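## Task

Relocate the removable shelf to the wall-rack level that carries blue labels and slide it in all the way. Every bottle must finish upright on that shelf, the result must hold without the robot supporting anything, and the grippers must release and withdraw at the end.

## Robot and tools

Robot: two arms, left_arm and right_arm, each with six joints (waist, shoulder, elbow, forearm roll, wrist pitch, wrist roll) and a parallel gripper. The names are labels only; they do not say which side of a picture an arm appears on. Occasionally something may jerk a held part or nudge a loose object.

Frame: one scene frame shared by both arms. The origin sits on the table top midway between the arms; +x goes out across the table, +z goes up, and left_arm is on the +y side. Positions are metres, orientations are quaternions written w, x, y, z. Gripper axes: fingers point along the gripper's own +z and separate along its y. The reported hand point lies between the closed finger pads, roughly 2 cm short of the fingertips; closing pushes the tips about 10 mm further along +z. Reported hand positions get less accurate at long reach.

The row: every movement command uses rows of 16 plain numbers, always for both arms: left_arm x, y, z, qw, qx, qy, qz, opening, then the same eight for right_arm. These are absolute targets in the scene frame (a pose, not an offset). Opening runs from -1 (closed) to +1 (fully open, 0.084 m). A call is refused if any target lies more than 0.6 m from that arm's last reported position along any axis of its gripper. Each control step the controller also clips the command to within 70 mm and 16 degrees of the measured pose, then uses damped inverse kinematics, favouring position over orientation. To hold an arm still or keep an orientation, resend the exact same pose and opening each call rather than copying a drifted reading.

Tools:
- execute_actions {"actions": [...], "pictures": bool}. An empty list just reports state. One action: {"rows": [[16 numbers], ...], "steps": n}, up to 15 rows and 15 steps of 1/30 s; each row lasts one step and the last row repeats if steps exceed rows (default 15). One wait: {"steps": n}, up to 300, counted from the previous result (your thinking time is included). Pictures come by default.
- move {"target": [16 numbers], "speed": m/s}. Drives each gripper in a straight line to its absolute pose; both paths finish together, lasting 0.5 to 10 s (cut off at 10 s). Speed 0.002 to 0.5, default 0.25; turning rate is capped at twice that in rad/s. The opening is applied at the start. Paths ignore obstacles and the other arm, grippers may lag, stray or overshoot speed near full reach. Faster moves and targets set deeper past contact hit and press harder. Its result adds a move: line with the ending (done, off_target, moving, held, fault), limits applied (paced = pose clipped; held = some steps blocked, after which the arm may surge), and each gripper's distance to its pose. If only one arm is named, the other finished fine.
- wait {"seconds": 0 to 10}: lets the simulation run with no new command.
- zoom_image {"camera": one of cam_high, cam_low, cam_left_wrist, cam_right_wrist, "region": [x0, y0, x1, y1]}: pixel box, origin top-left, at most 504 by 504, enlarging the latest image. All cameras are 896x504.
- finished_scene {"scene": 1 or 2}: irreversible; closes and grades the current scene and shows the next task.

Results: a state line per arm gives hand position, quaternion and velocities. grip_measured is the actual finger opening on the command scale. To grasp, command an opening well under grip_measured; the larger the gap, the tighter the squeeze (about 24 N per pad limit, fast closes can hit harder). Resending grip_measured gives a light hold that weakens for wide parts. "pose unreachable" means the clearance check altered or blocked an arm's command; HELD marks the steps affected. A "Hand target" line shows where the controller is currently heading. After an action ends, each arm continues only to its last clipped pose, so check the result and send the remainder. Joint torque readings include offsets and noise and are nonzero even in free air.

Calibration for each camera (intrinsics K, distortion, T_world_to_cam) is supplied; fixed cameras may be off by a couple of degrees and millimetres.

Hazards to avoid: knocking anything off the table fails the scene. Don't let the arms collide or shove each other. Joint load limits (N m): waist 47.5, shoulder 47.5, elbow 28.5, forearm roll 28.5, wrist pitch 19, wrist roll 19, including carried weight; reaching one triggers a torque fault (arm backs off, freezes 10 s, remainder of the call dropped). Holding loads heats motors: MOTOR HOT appears at 65 °C, and at 80 °C the arm is braked (OVER-TEMPERATURE FAULT) until cool. Avoid drops, slips, slams and hard pushes; tip-free bottle handling matters. Joint ranges (rad): waist and rolls ±6.283, shoulder -2.059 to 2.094, elbow -3.927 to 0.192, wrist pitch -1.693 to 3.142.

Typical order: look and zoom to locate the shelf, bottles and the correctly coloured rack level; grasp the shelf (possibly with both arms), raise or lower it steadily so bottles stay upright, slide it fully into the rack, open the grippers, back away, confirm bottles stand, then call finished_scene.

Each tool is called after "Call:" in YAML: its name, and indented under it one key for each argument.

## Session

Call:
execute_actions:
  actions: []

Scene clock: 0.00 s of 6000.00 s.
left_arm: end_effector_position=(+0.3579, +0.3607, +0.2502) grip_measured=+1.00 end_effector_quat_wxyz=(-0.001, +0.998, -0.067, +0.000) end_effector_velocity=(-0.000, +0.000, -0.000) end_effector_angular_velocity=(+0.001, +0.000, -0.000) | right_arm: end_effector_position=(+0.4481, -0.2615, +0.2505) grip_measured=+1.00 end_effector_quat_wxyz=(+0.001, +0.998, +0.061, -0.000) end_effector_velocity=(-0.000, -0.000, -0.001) end_effector_angular_velocity=(-0.000, +0.002, -0.002)
Joint positions: left_arm=[-0.002 -0.267 -0.927  0.002  1.194  0.002  0.084] | right_arm=[-0.003 -0.266 -0.93  -0.001  1.196 -0.     0.084]
Joint velocities: left_arm=[-0.    -0.     0.001  0.001 -0.    -0.    -0.   ] | right_arm=[-0.001  0.002  0.     0.    -0.     0.001  0.   ]
Joint torques (N m, as the arm reports them, + toward a larger angle): no reading
Hand target (left_arm): +0.358, +0.361, +0.250; -0.001, +0.998, -0.067, +0.000
Hand target (right_arm): +0.448, -0.261, +0.251; +0.001, +0.998, +0.061, -0.000

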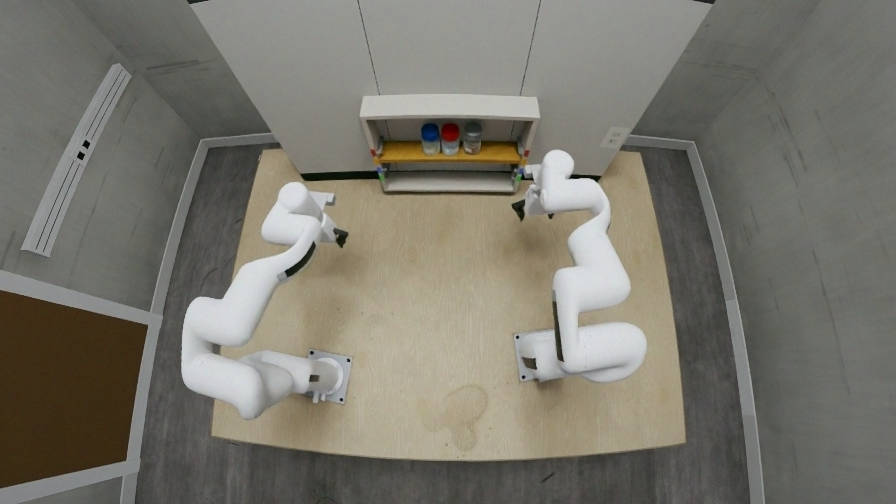

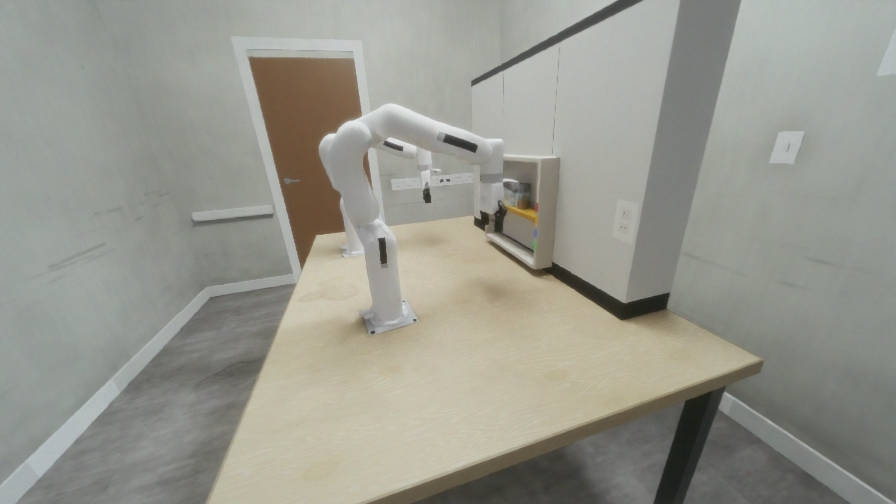

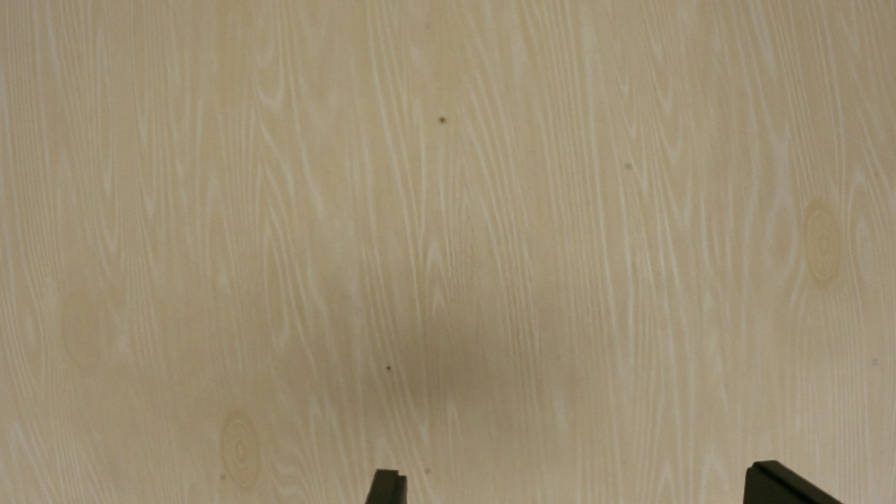

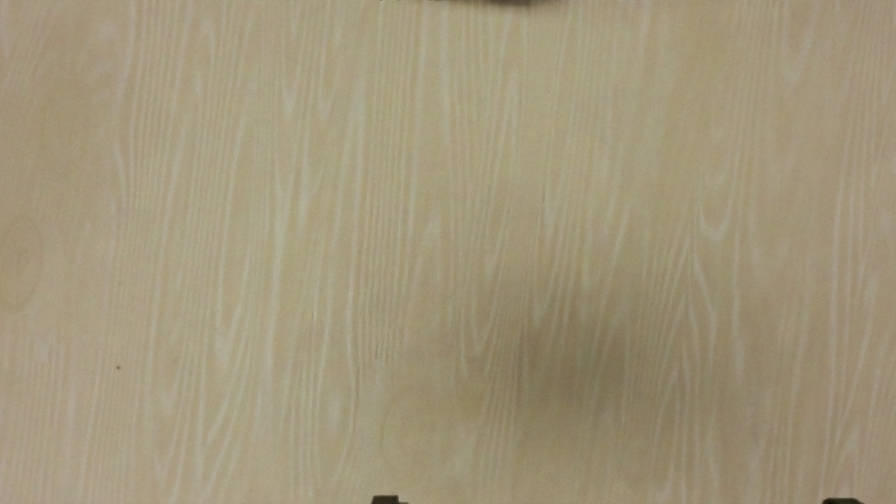

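Call:
zoom_image:
  camera: "cam_high"
  region: [340, 80, 560, 210]

Call:
zoom_image:
  camera: "cam_low"
  region: [460, 140, 600, 290]

Region (340, 80, 560, 210) of cam_high's 896x504 image, scaled by 2.291, with more detail than that image has; it fills the top 298 rows of this view, and the rest is white.

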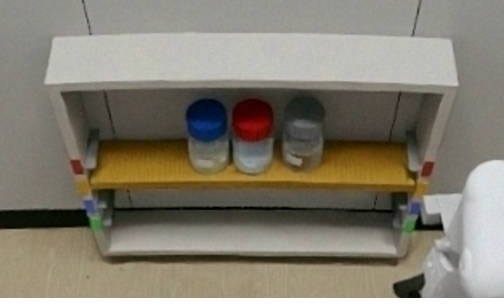

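Region (460, 140, 600, 290) of cam_low's 896x504 image, scaled by 3.360, with more detail than that image has; it fills the left 470 columns of this view, and the rest is white.

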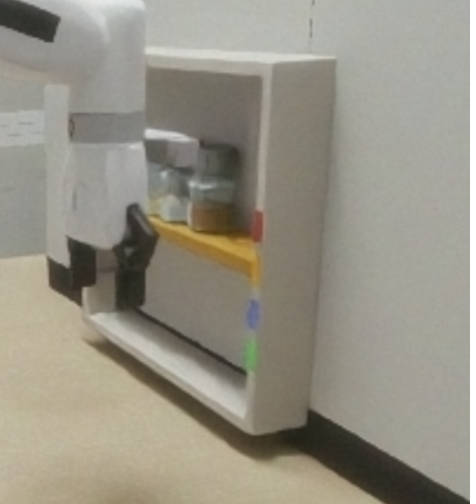

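Call:
move:
  target: [0.33, 0.20, 0.40, 0.7071, 0.7071, 0, 0, 1, 0.40, -0.12, 0.40, 0.7071, -0.7071, 0, 0, 1]
  speed: 0.4

Scene clock: 20.07 s of 6000.00 s.
left_arm: end_effector_position=(+0.3292, +0.1996, +0.3996) grip_measured=+1.00 end_effector_quat_wxyz=(+0.707, +0.707, -0.001, +0.001) end_effector_velocity=(+0.000, -0.002, +0.001) end_effector_angular_velocity=(-0.013, -0.001, +0.003) | right_arm: end_effector_position=(+0.4001, -0.1196, +0.4002) grip_measured=+1.00 end_effector_quat_wxyz=(+0.707, -0.707, -0.002, -0.000) end_effector_velocity=(+0.000, +0.002, +0.000) end_effector_angular_velocity=(+0.012, +0.002, -0.002)
Joint positions: left_arm=[ 0.256 -0.278 -0.737 -1.503  1.678  0.563  0.084] | right_arm=[-0.337 -0.327 -0.694  1.457  1.755 -0.563  0.084]
Joint velocities: left_arm=[-0.004  0.001  0.005 -0.014  0.     0.005  0.   ] | right_arm=[ 0.004  0.001  0.007  0.012  0.    -0.004  0.   ]
Joint torques (N m, as the arm reports them, + toward a larger angle): left_arm=[ -1.17 -12.52 -17.73  -2.19   0.98  -0.19] | right_arm=[ -1.04 -13.15 -12.21   3.67   0.97  -0.17]
Hand target (left_arm): +0.329, +0.199, +0.400; +0.707, +0.707, -0.000, +0.001
Hand target (right_arm): +0.400, -0.119, +0.400; +0.708, -0.707, -0.002, -0.000
Off the commanded pose (left_arm): 0.001 m, 0 deg.
Off the commanded pose (right_arm): 0.000 m, 0 deg.
After step 90, 14.50 s passed at rest.
move: done
camera_calibration (this result's frames):
cam_left_wrist: T_world_to_cam=[[0.00662417, -0.00211688, 0.999976, -0.376207], [-0.999962, -0.00559618, 0.00661224, 0.396955], [0.00558205, -0.999982, -0.00215387, 0.331222], [0, 0, 0, 1]] pos_world=[0.397583, 0.332641, 0.374287]
cam_right_wrist: T_world_to_cam=[[0.0149295, 0.0146132, -0.999782, 0.427973], [-0.999719, -0.0181766, -0.0151942, 0.471467], [-0.0183947, 0.999728, 0.0143377, 0.252745], [0, 0, 0, 1]] pos_world=[0.469594, -0.25036, 0.431419]

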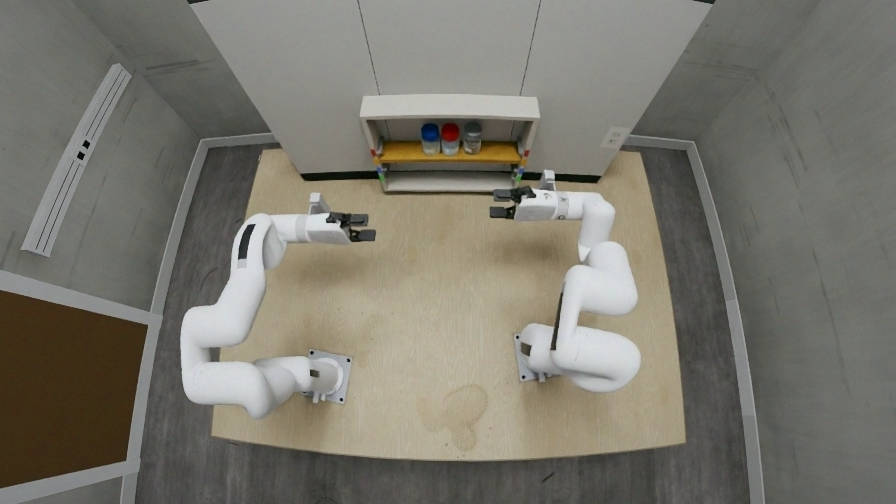

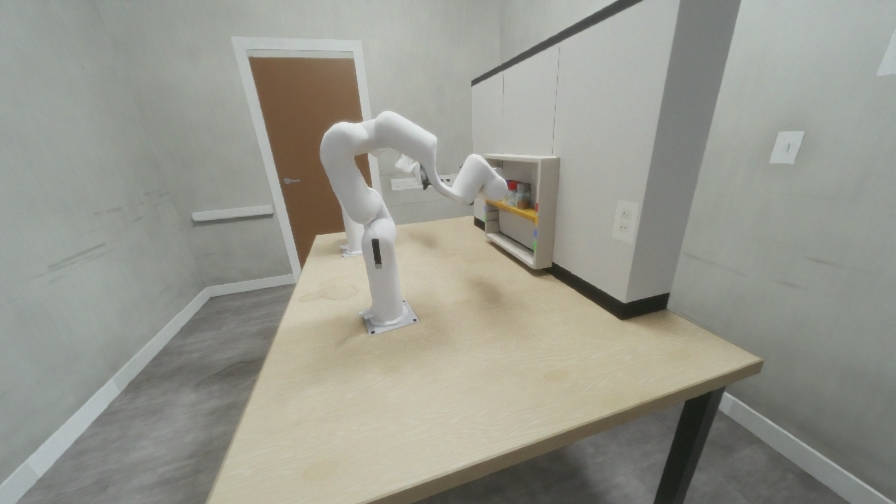

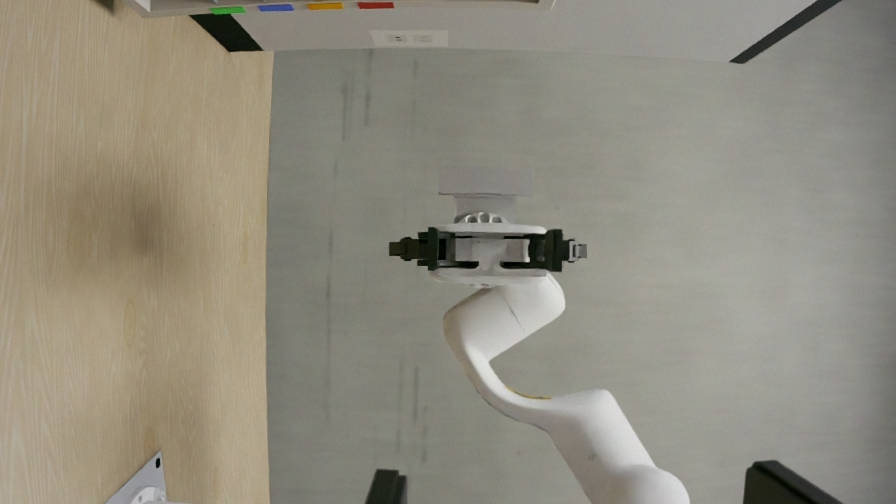

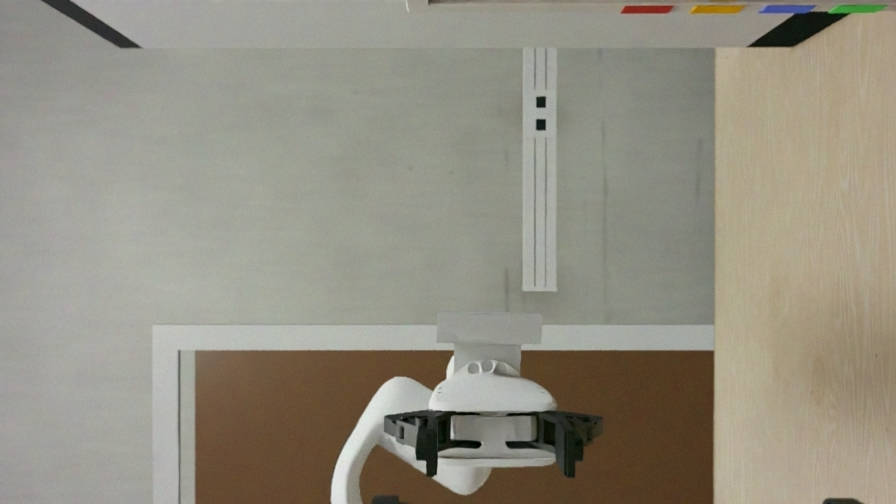

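Call:
move:
  target: [0.48, 0.16, 0.25, 0.5, 0.5, 0.5, 0.5, 1, 0.48, -0.15, 0.25, 0.5, -0.5, 0.5, -0.5, 1]
  speed: 0.4

Scene clock: 23.90 s of 6000.00 s.
left_arm: end_effector_position=(+0.4807, +0.1598, +0.2511) grip_measured=+1.00 end_effector_quat_wxyz=(+0.500, +0.500, +0.500, +0.500) end_effector_velocity=(+0.000, -0.000, -0.000) end_effector_angular_velocity=(+0.000, -0.000, +0.002) | right_arm: end_effector_position=(+0.4810, -0.1505, +0.2508) grip_measured=+1.00 end_effector_quat_wxyz=(+0.500, -0.499, +0.500, -0.501) end_effector_velocity=(+0.001, +0.001, +0.000) end_effector_angular_velocity=(+0.000, -0.006, -0.010)
Joint positions: left_arm=[-0.559  0.085 -0.733 -3.942  1.085  2.02   0.084] | right_arm=[ 0.507 -0.332 -0.29   3.875  1.084 -1.971  0.084]
Joint velocities: left_arm=[-0.001  0.003 -0.002 -0.003  0.003  0.001  0.   ] | right_arm=[ 0.012  0.013 -0.006  0.018  0.019 -0.004  0.   ]
Joint torques (N m, as the arm reports them, + toward a larger angle): left_arm=[ -1.15 -17.78 -15.64  -0.06   1.63  -0.21] | right_arm=[ -0.69 -10.49 -11.01   1.21   1.82  -0.22]
Hand target (left_arm): +0.481, +0.160, +0.251; +0.499, +0.500, +0.500, +0.500
Hand target (right_arm): +0.481, -0.150, +0.251; +0.500, -0.499, +0.500, -0.501
Off the commanded pose (left_arm): 0.001 m, 0 deg.
Off the commanded pose (right_arm): 0.001 m, 0 deg.
move: done; limits=paced
camera_calibration (this result's frames):
cam_left_wrist: T_world_to_cam=[[0.00167684, 0.00816624, 0.999965, -0.228057], [0.00485361, -0.999955, 0.00815802, 0.224656], [0.999987, 0.00483976, -0.0017164, -0.348431], [0, 0, 0, 1]] pos_world=[0.347718, 0.228195, 0.225618]
cam_right_wrist: T_world_to_cam=[[0.0167901, -0.0122345, -0.999784, 0.272932], [-0.0135191, 0.999831, -0.0124621, 0.227606], [0.999768, 0.0137255, 0.0166219, -0.351471], [0, 0, 0, 1]] pos_world=[0.349884, -0.219404, 0.281552]

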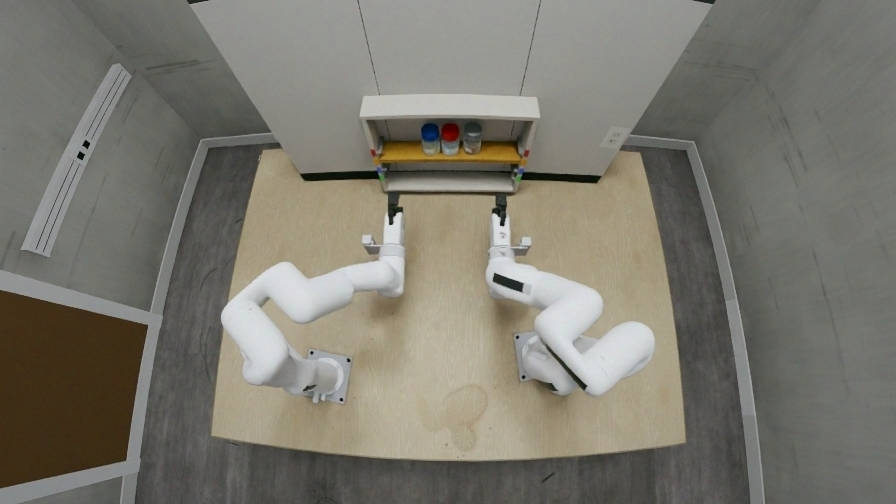

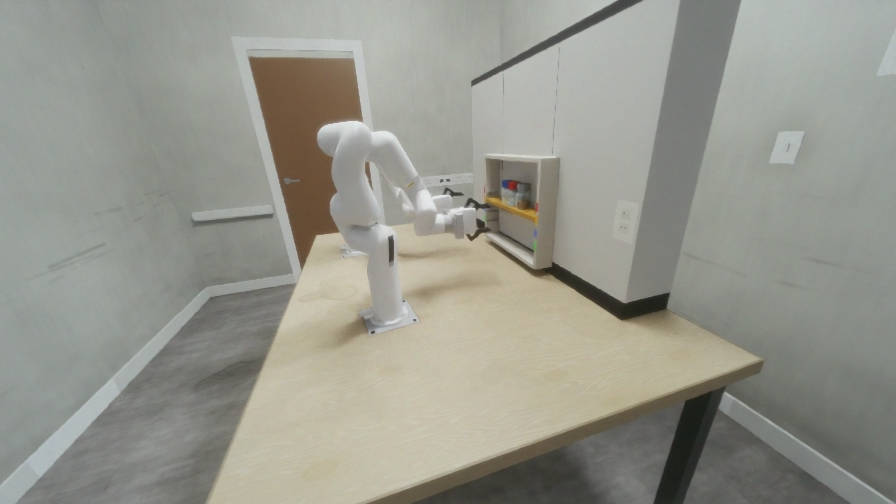

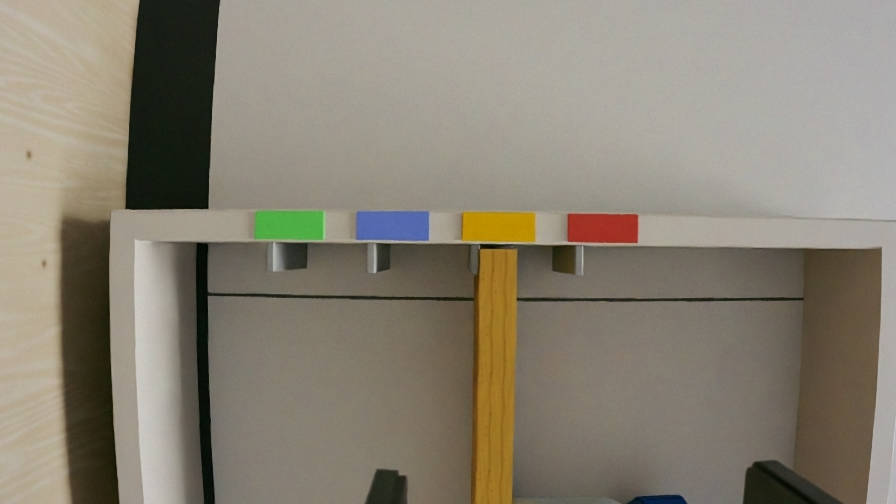

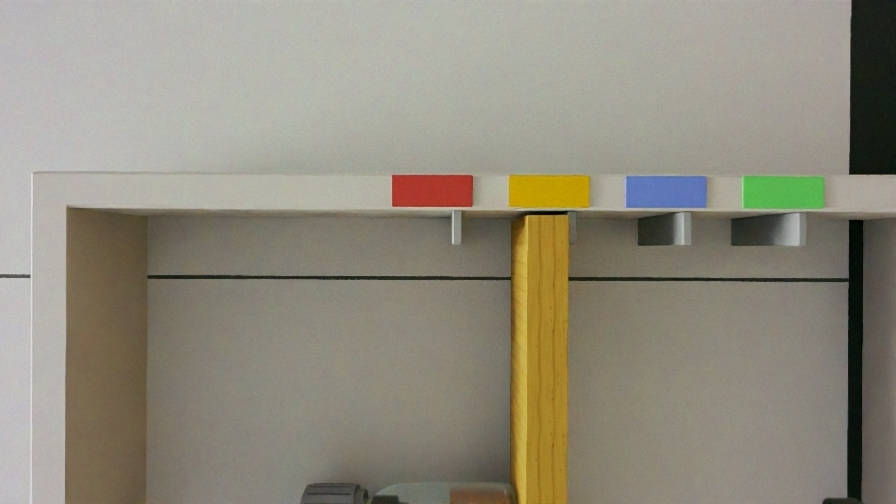

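Call:
move:
  target: [0.595, 0.165, 0.250, 0.5, 0.5, 0.5, 0.5, 0.0, 0.595, -0.165, 0.244, 0.5, -0.5, 0.5, -0.5, 0.0]
  speed: 0.2

Scene clock: 31.13 s of 6000.00 s.
left_arm: end_effector_position=(+0.5947, +0.1647, +0.2502) grip_measured=-0.01 end_effector_quat_wxyz=(+0.500, +0.500, +0.500, +0.500) end_effector_velocity=(+0.002, -0.000, -0.001) end_effector_angular_velocity=(+0.001, +0.001, +0.001) | right_arm: end_effector_position=(+0.5947, -0.1653, +0.2441) grip_measured=-0.01 end_effector_quat_wxyz=(+0.500, -0.500, +0.500, -0.500) end_effector_velocity=(+0.002, -0.000, -0.000) end_effector_angular_velocity=(+0.001, +0.000, -0.001)
Joint positions: left_arm=[-0.386  0.349 -1.102 -3.801  0.933  2.003  0.044] | right_arm=[ 0.277  0.006 -0.625  3.621  1.007 -1.842  0.044]
Joint velocities: left_arm=[ 0.002  0.007 -0.009 -0.    -0.003  0.002 -0.   ] | right_arm=[-0.003  0.007 -0.008 -0.002 -0.001  0.002 -0.   ]
Joint torques (N m, as the arm reports them, + toward a larger angle): left_arm=[ -1.31 -23.54 -16.79  -0.21   1.75  -0.21] | right_arm=[ -0.91 -18.59 -10.94   1.43   1.85  -0.2 ]
Hand target (left_arm): +0.595, +0.165, +0.250; +0.500, +0.500, +0.500, +0.500
Hand target (right_arm): +0.595, -0.165, +0.244; +0.500, -0.500, +0.500, -0.500
Off the commanded pose (left_arm): 0.000 m, 0 deg.
Off the commanded pose (right_arm): 0.000 m, 0 deg.
After step 90, 3.00 s passed at rest.
move: done
camera_calibration (this result's frames):
cam_left_wrist: T_world_to_cam=[[0.0013276, 0.00895482, 0.999959, -0.227266], [0.00450747, -0.99995, 0.00894876, 0.229027], [0.999989, 0.00449541, -0.00136789, -0.462542], [0, 0, 0, 1]] pos_world=[0.461807, 0.23313, 0.224575]
cam_right_wrist: T_world_to_cam=[[0.0147461, -0.0126522, -0.999811, 0.265288], [-0.0162096, 0.999786, -0.0128909, 0.245552], [0.99976, 0.0163966, 0.0145378, -0.463902], [0, 0, 0, 1]] pos_world=[0.463859, -0.234536, 0.275148]

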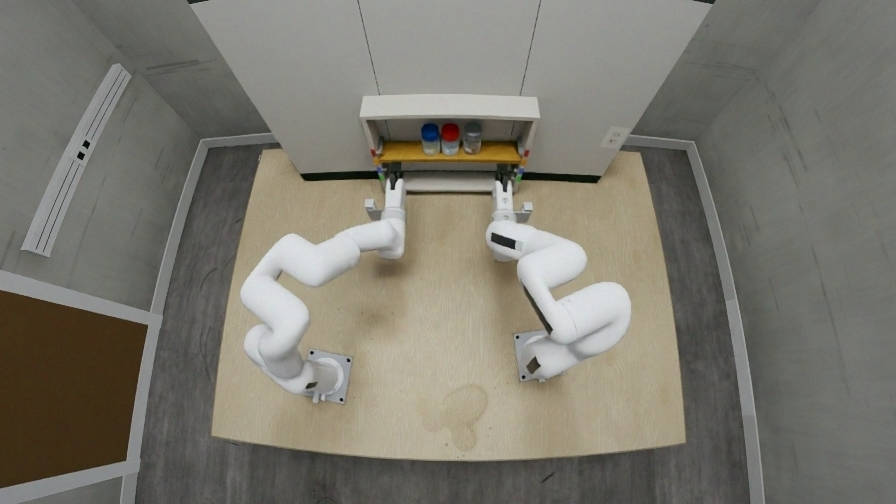

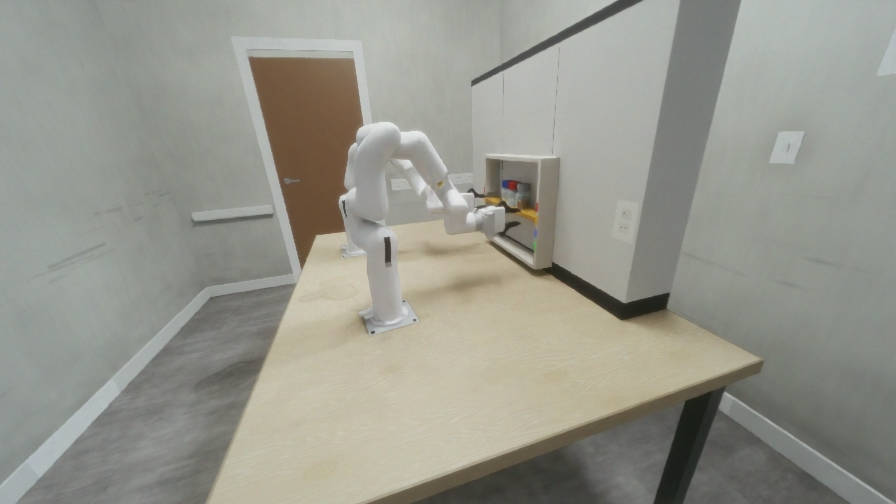

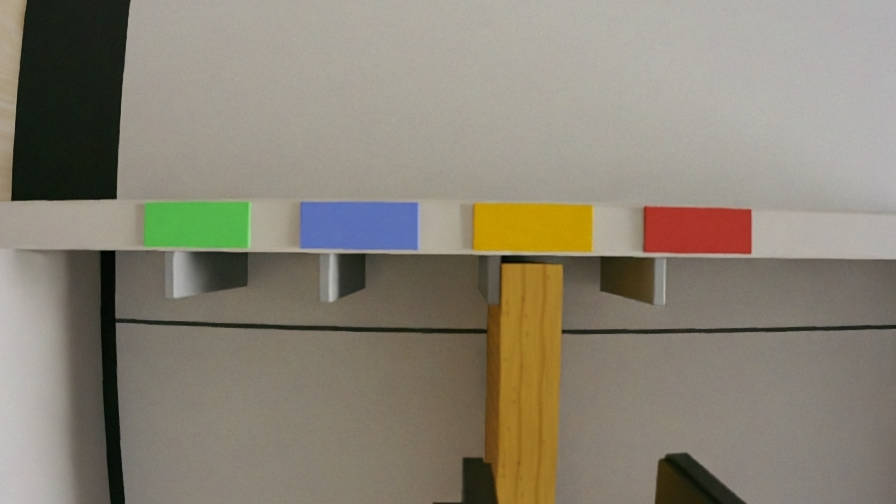

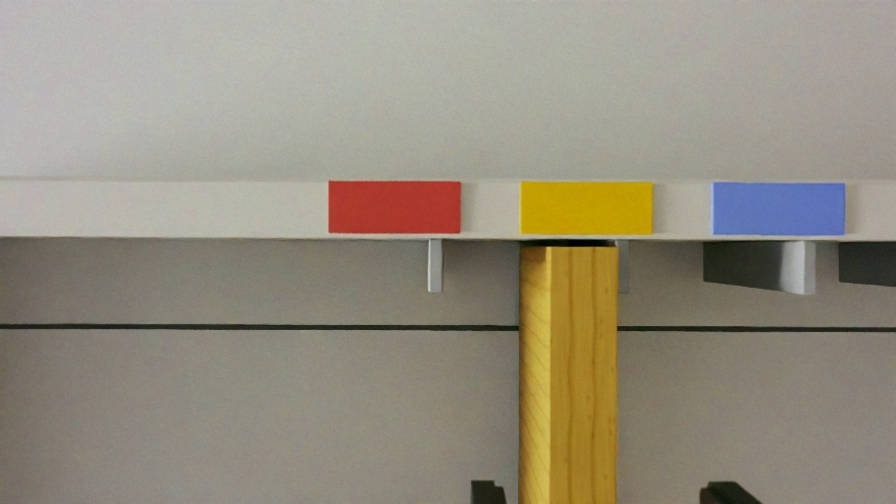

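Call:
move:
  target: [0.670, 0.165, 0.242, 0.5, 0.5, 0.5, 0.5, 0.0, 0.672, -0.165, 0.242, 0.5, -0.5, 0.5, -0.5, 0.0]
  speed: 0.1

Scene clock: 41.27 s of 6000.00 s.
left_arm: end_effector_position=(+0.6698, +0.1648, +0.2422) grip_measured=-0.01 end_effector_quat_wxyz=(+0.500, +0.500, +0.500, +0.500) end_effector_velocity=(+0.002, -0.000, +0.000) end_effector_angular_velocity=(-0.000, +0.001, +0.001) | right_arm: end_effector_position=(+0.6717, -0.1652, +0.2421) grip_measured=-0.01 end_effector_quat_wxyz=(+0.500, -0.500, +0.500, -0.500) end_effector_velocity=(+0.002, +0.000, +0.000) end_effector_angular_velocity=(+0.000, -0.000, +0.001)
Joint positions: left_arm=[-0.311  0.56  -1.407 -3.758  0.826  2.019  0.044] | right_arm=[ 0.203  0.219 -0.899  3.553  0.933 -1.825  0.044]
Joint velocities: left_arm=[ 0.002  0.007 -0.012 -0.002 -0.005  0.003 -0.   ] | right_arm=[-0.001  0.005 -0.008 -0.002 -0.002  0.001 -0.   ]
Joint torques (N m, as the arm reports them, + toward a larger angle): left_arm=[ -1.17 -27.55 -17.69  -0.17   1.65  -0.22] | right_arm=[ -0.69 -24.25 -11.31   1.06   1.82  -0.21]
Hand target (left_arm): +0.670, +0.165, +0.242; +0.500, +0.500, +0.500, +0.500
Hand target (right_arm): +0.672, -0.165, +0.242; +0.500, -0.500, +0.500, -0.500
Off the commanded pose (left_arm): 0.000 m, 0 deg.
Off the commanded pose (right_arm): 0.000 m, 0 deg.
After step 90, 5.83 s passed at rest.
move: done
camera_calibration (this result's frames):
cam_left_wrist: T_world_to_cam=[[0.00122532, 0.00913831, 0.999957, -0.219341], [0.00456669, -0.999948, 0.00913263, 0.228786], [0.999989, 0.00455531, -0.00126699, -0.53762], [0, 0, 0, 1]] pos_world=[0.536838, 0.233228, 0.216562]
cam_right_wrist: T_world_to_cam=[[0.014587, -0.0124568, -0.999816, 0.262245], [-0.0158381, 0.999794, -0.0126876, 0.246443], [0.999768, 0.0160202, 0.0143867, -0.5409], [0, 0, 0, 1]] pos_world=[0.540852, -0.23446, 0.273105]

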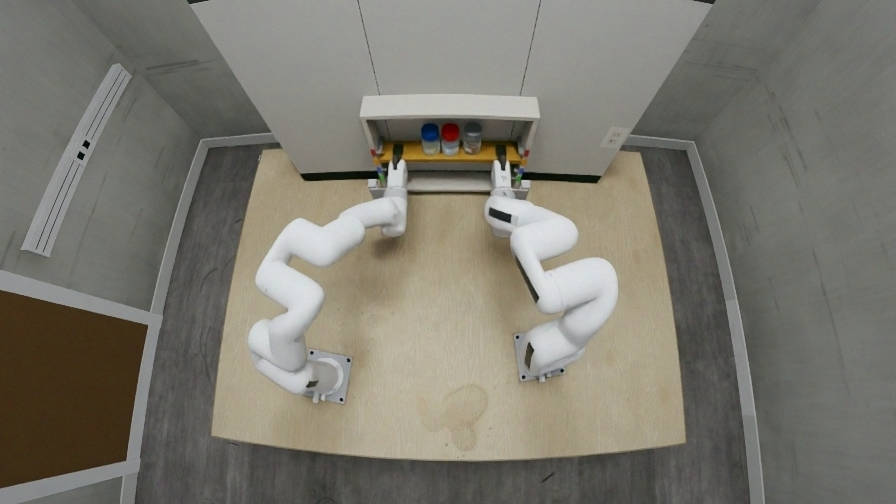

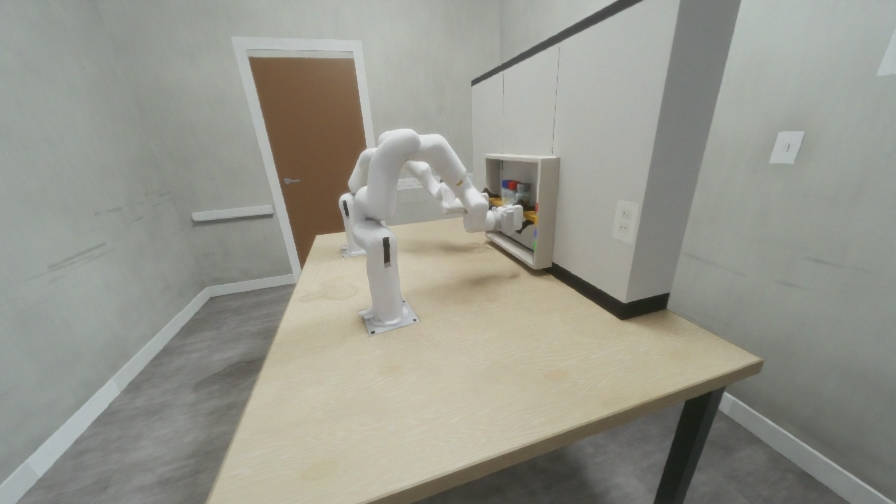

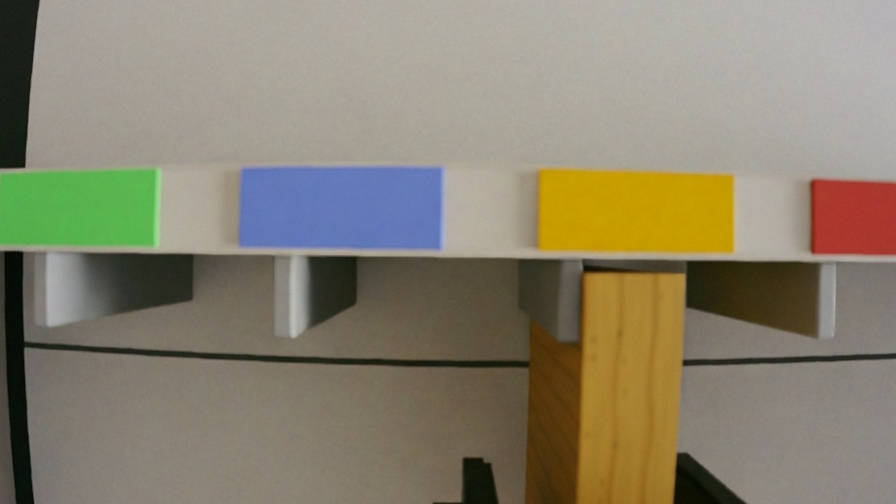

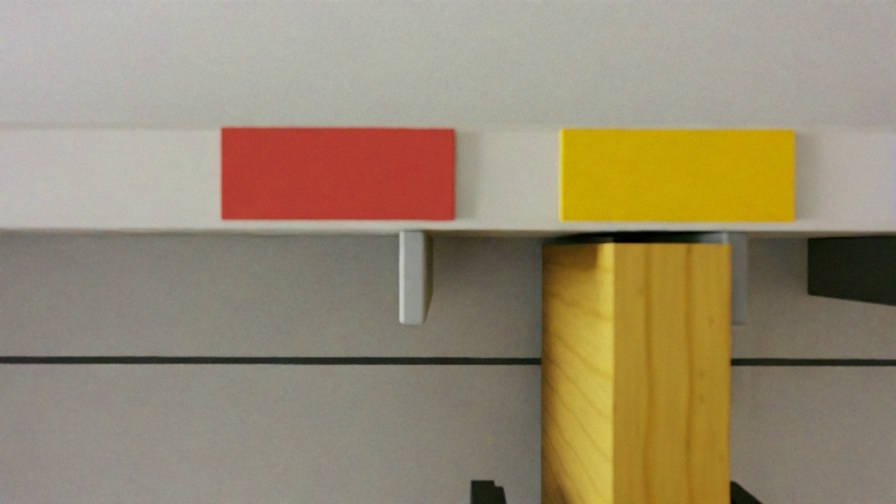

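Call:
execute_actions:
  actions:
    - {"rows": [[0.672, 0.165, 0.2425, 0.5, 0.5, 0.5, 0.5, -0.1, 0.674, -0.165, 0.242, 0.5, -0.5, 0.5, -0.5, -0.1],[0.674, 0.165, 0.243, 0.5, 0.5, 0.5, 0.5, -0.15, 0.676, -0.165, 0.242, 0.5, -0.5, 0.5, -0.5, -0.15],[0.676, 0.165, 0.243, 0.5, 0.5, 0.5, 0.5, -0.2, 0.678, -0.165, 0.242, 0.5, -0.5, 0.5, -0.5, -0.2],[0.676, 0.165, 0.243, 0.5, 0.5, 0.5, 0.5, -0.25, 0.678, -0.165, 0.242, 0.5, -0.5, 0.5, -0.5, -0.25],[0.676, 0.165, 0.243, 0.5, 0.5, 0.5, 0.5, -0.3, 0.678, -0.165, 0.242, 0.5, -0.5, 0.5, -0.5, -0.3],[0.676, 0.165, 0.243, 0.5, 0.5, 0.5, 0.5, -0.35, 0.678, -0.165, 0.242, 0.5, -0.5, 0.5, -0.5, -0.35],[0.676, 0.165, 0.243, 0.5, 0.5, 0.5, 0.5, -0.4, 0.678, -0.165, 0.242, 0.5, -0.5, 0.5, -0.5, -0.4],[0.676, 0.165, 0.243, 0.5, 0.5, 0.5, 0.5, -0.45, 0.678, -0.165, 0.242, 0.5, -0.5, 0.5, -0.5, -0.45]], "steps": 15}

Scene clock: 45.67 s of 6000.00 s.
left_arm: end_effector_position=(+0.6759, +0.1650, +0.2430) grip_measured=-0.46 end_effector_quat_wxyz=(+0.500, +0.500, +0.500, +0.500) end_effector_velocity=(+0.001, -0.001, +0.000) end_effector_angular_velocity=(-0.000, -0.001, -0.000) | right_arm: end_effector_position=(+0.6779, -0.1650, +0.2420) grip_measured=-0.46 end_effector_quat_wxyz=(+0.500, -0.500, +0.500, -0.500) end_effector_velocity=(+0.001, +0.001, -0.000) end_effector_angular_velocity=(-0.000, +0.001, +0.001)
Joint positions: left_arm=[-0.305  0.576 -1.434 -3.758  0.813  2.023  0.024] | right_arm=[ 0.199  0.235 -0.922  3.549  0.925 -1.825  0.024]
Joint velocities: left_arm=[ 0.     0.004 -0.007 -0.    -0.002  0.001 -0.003] | right_arm=[ 0.     0.003 -0.004 -0.001 -0.002 -0.    -0.003]
Joint torques (N m, as the arm reports them, + toward a larger angle): left_arm=[ -1.11 -27.65 -17.38  -0.28   1.63  -0.1 ] | right_arm=[ -0.64 -24.59 -11.53   1.26   1.82  -0.18]
Hand target (left_arm): +0.676, +0.165, +0.243; +0.500, +0.500, +0.500, +0.500
Hand target (right_arm): +0.678, -0.165, +0.242; +0.500, -0.500, +0.500, -0.500
Off the commanded pose (left_arm): 0.000 m, 0 deg.
Off the commanded pose (right_arm): 0.000 m, 0 deg.
Steps of this call (steps 1 to 90: nothing new was sent; then 0.90 s passed at rest; steps 91 to 105: all 15 steps of this action). Readings (end_effector_position):
91: left_arm (+0.6700, +0.1648, +0.2421) | right_arm (+0.6720, -0.1652, +0.2421)
92: left_arm (+0.6702, +0.1648, +0.2421) | right_arm (+0.6721, -0.1652, +0.2420)
94: left_arm (+0.6714, +0.1648, +0.2423) | right_arm (+0.6734, -0.1651, +0.2420)
98: left_arm (+0.6747, +0.1652, +0.2429) | right_arm (+0.6767, -0.1651, +0.2421)
105: the state above
camera_calibration (this result's frames):
cam_left_wrist: T_world_to_cam=[[0.0013312, 0.00928948, 0.999956, -0.220224], [0.0045567, -0.999947, 0.00928332, 0.228906], [0.999989, 0.00454414, -0.00137346, -0.543696], [0, 0, 0, 1]] pos_world=[0.54294, 0.23341, 0.217343]
cam_right_wrist: T_world_to_cam=[[0.0145655, -0.0122917, -0.999818, 0.26212], [-0.0157346, 0.999798, -0.0125206, 0.246236], [0.99977, 0.0159141, 0.0143692, -0.547042], [0, 0, 0, 1]] pos_world=[0.546972, -0.234258, 0.273016]

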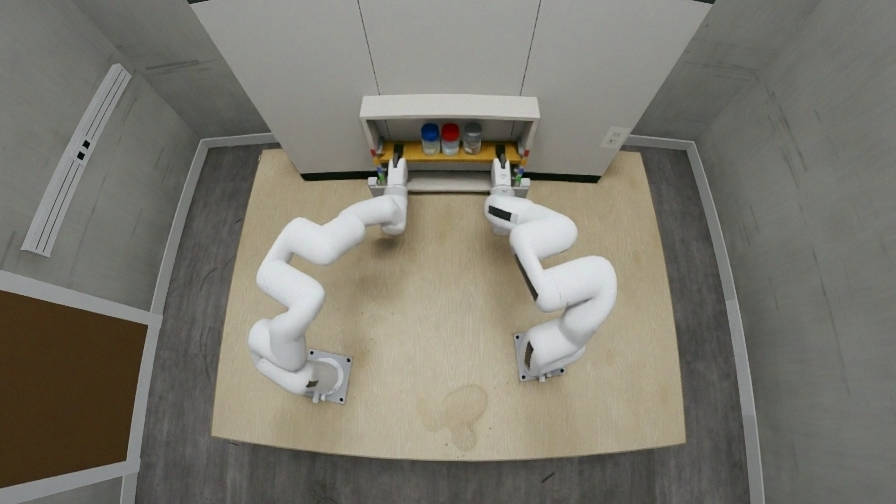

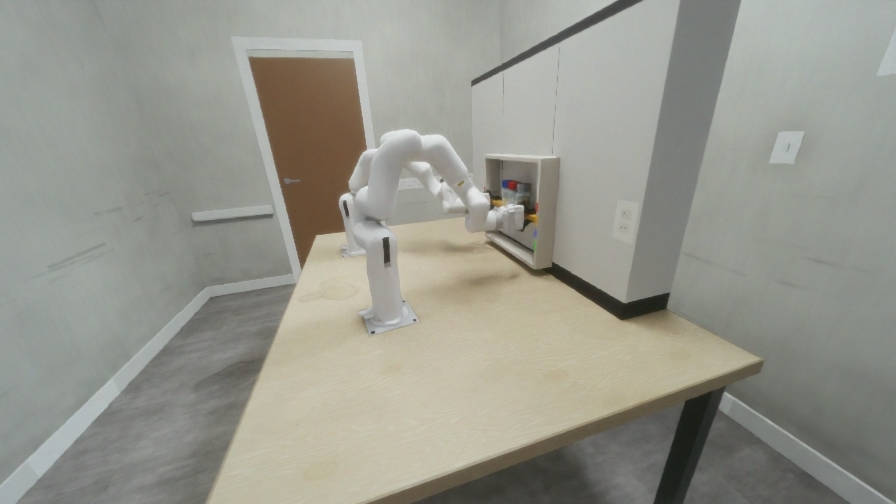

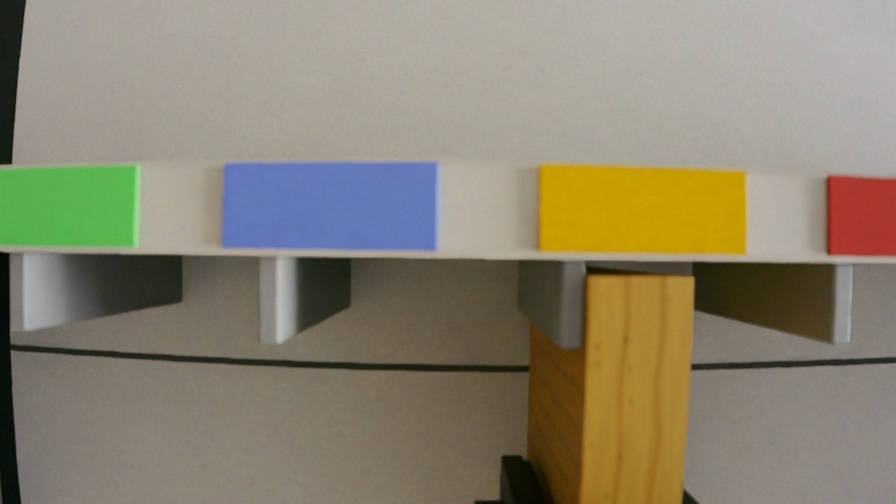

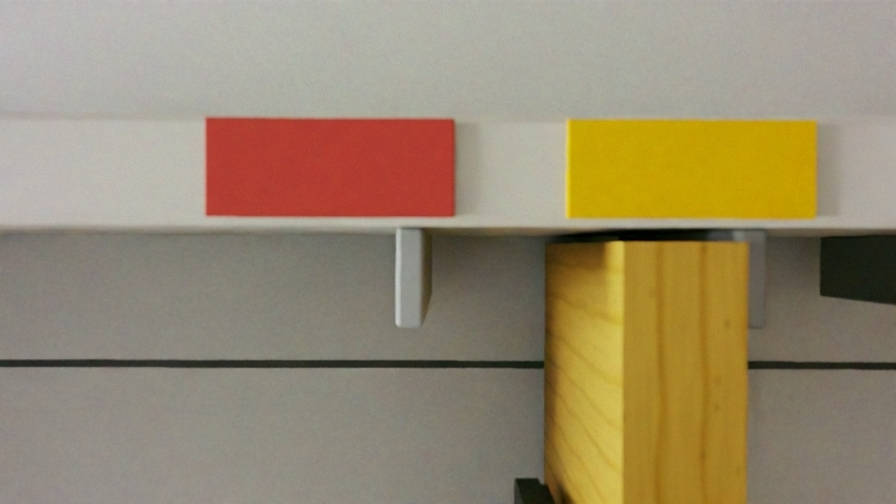

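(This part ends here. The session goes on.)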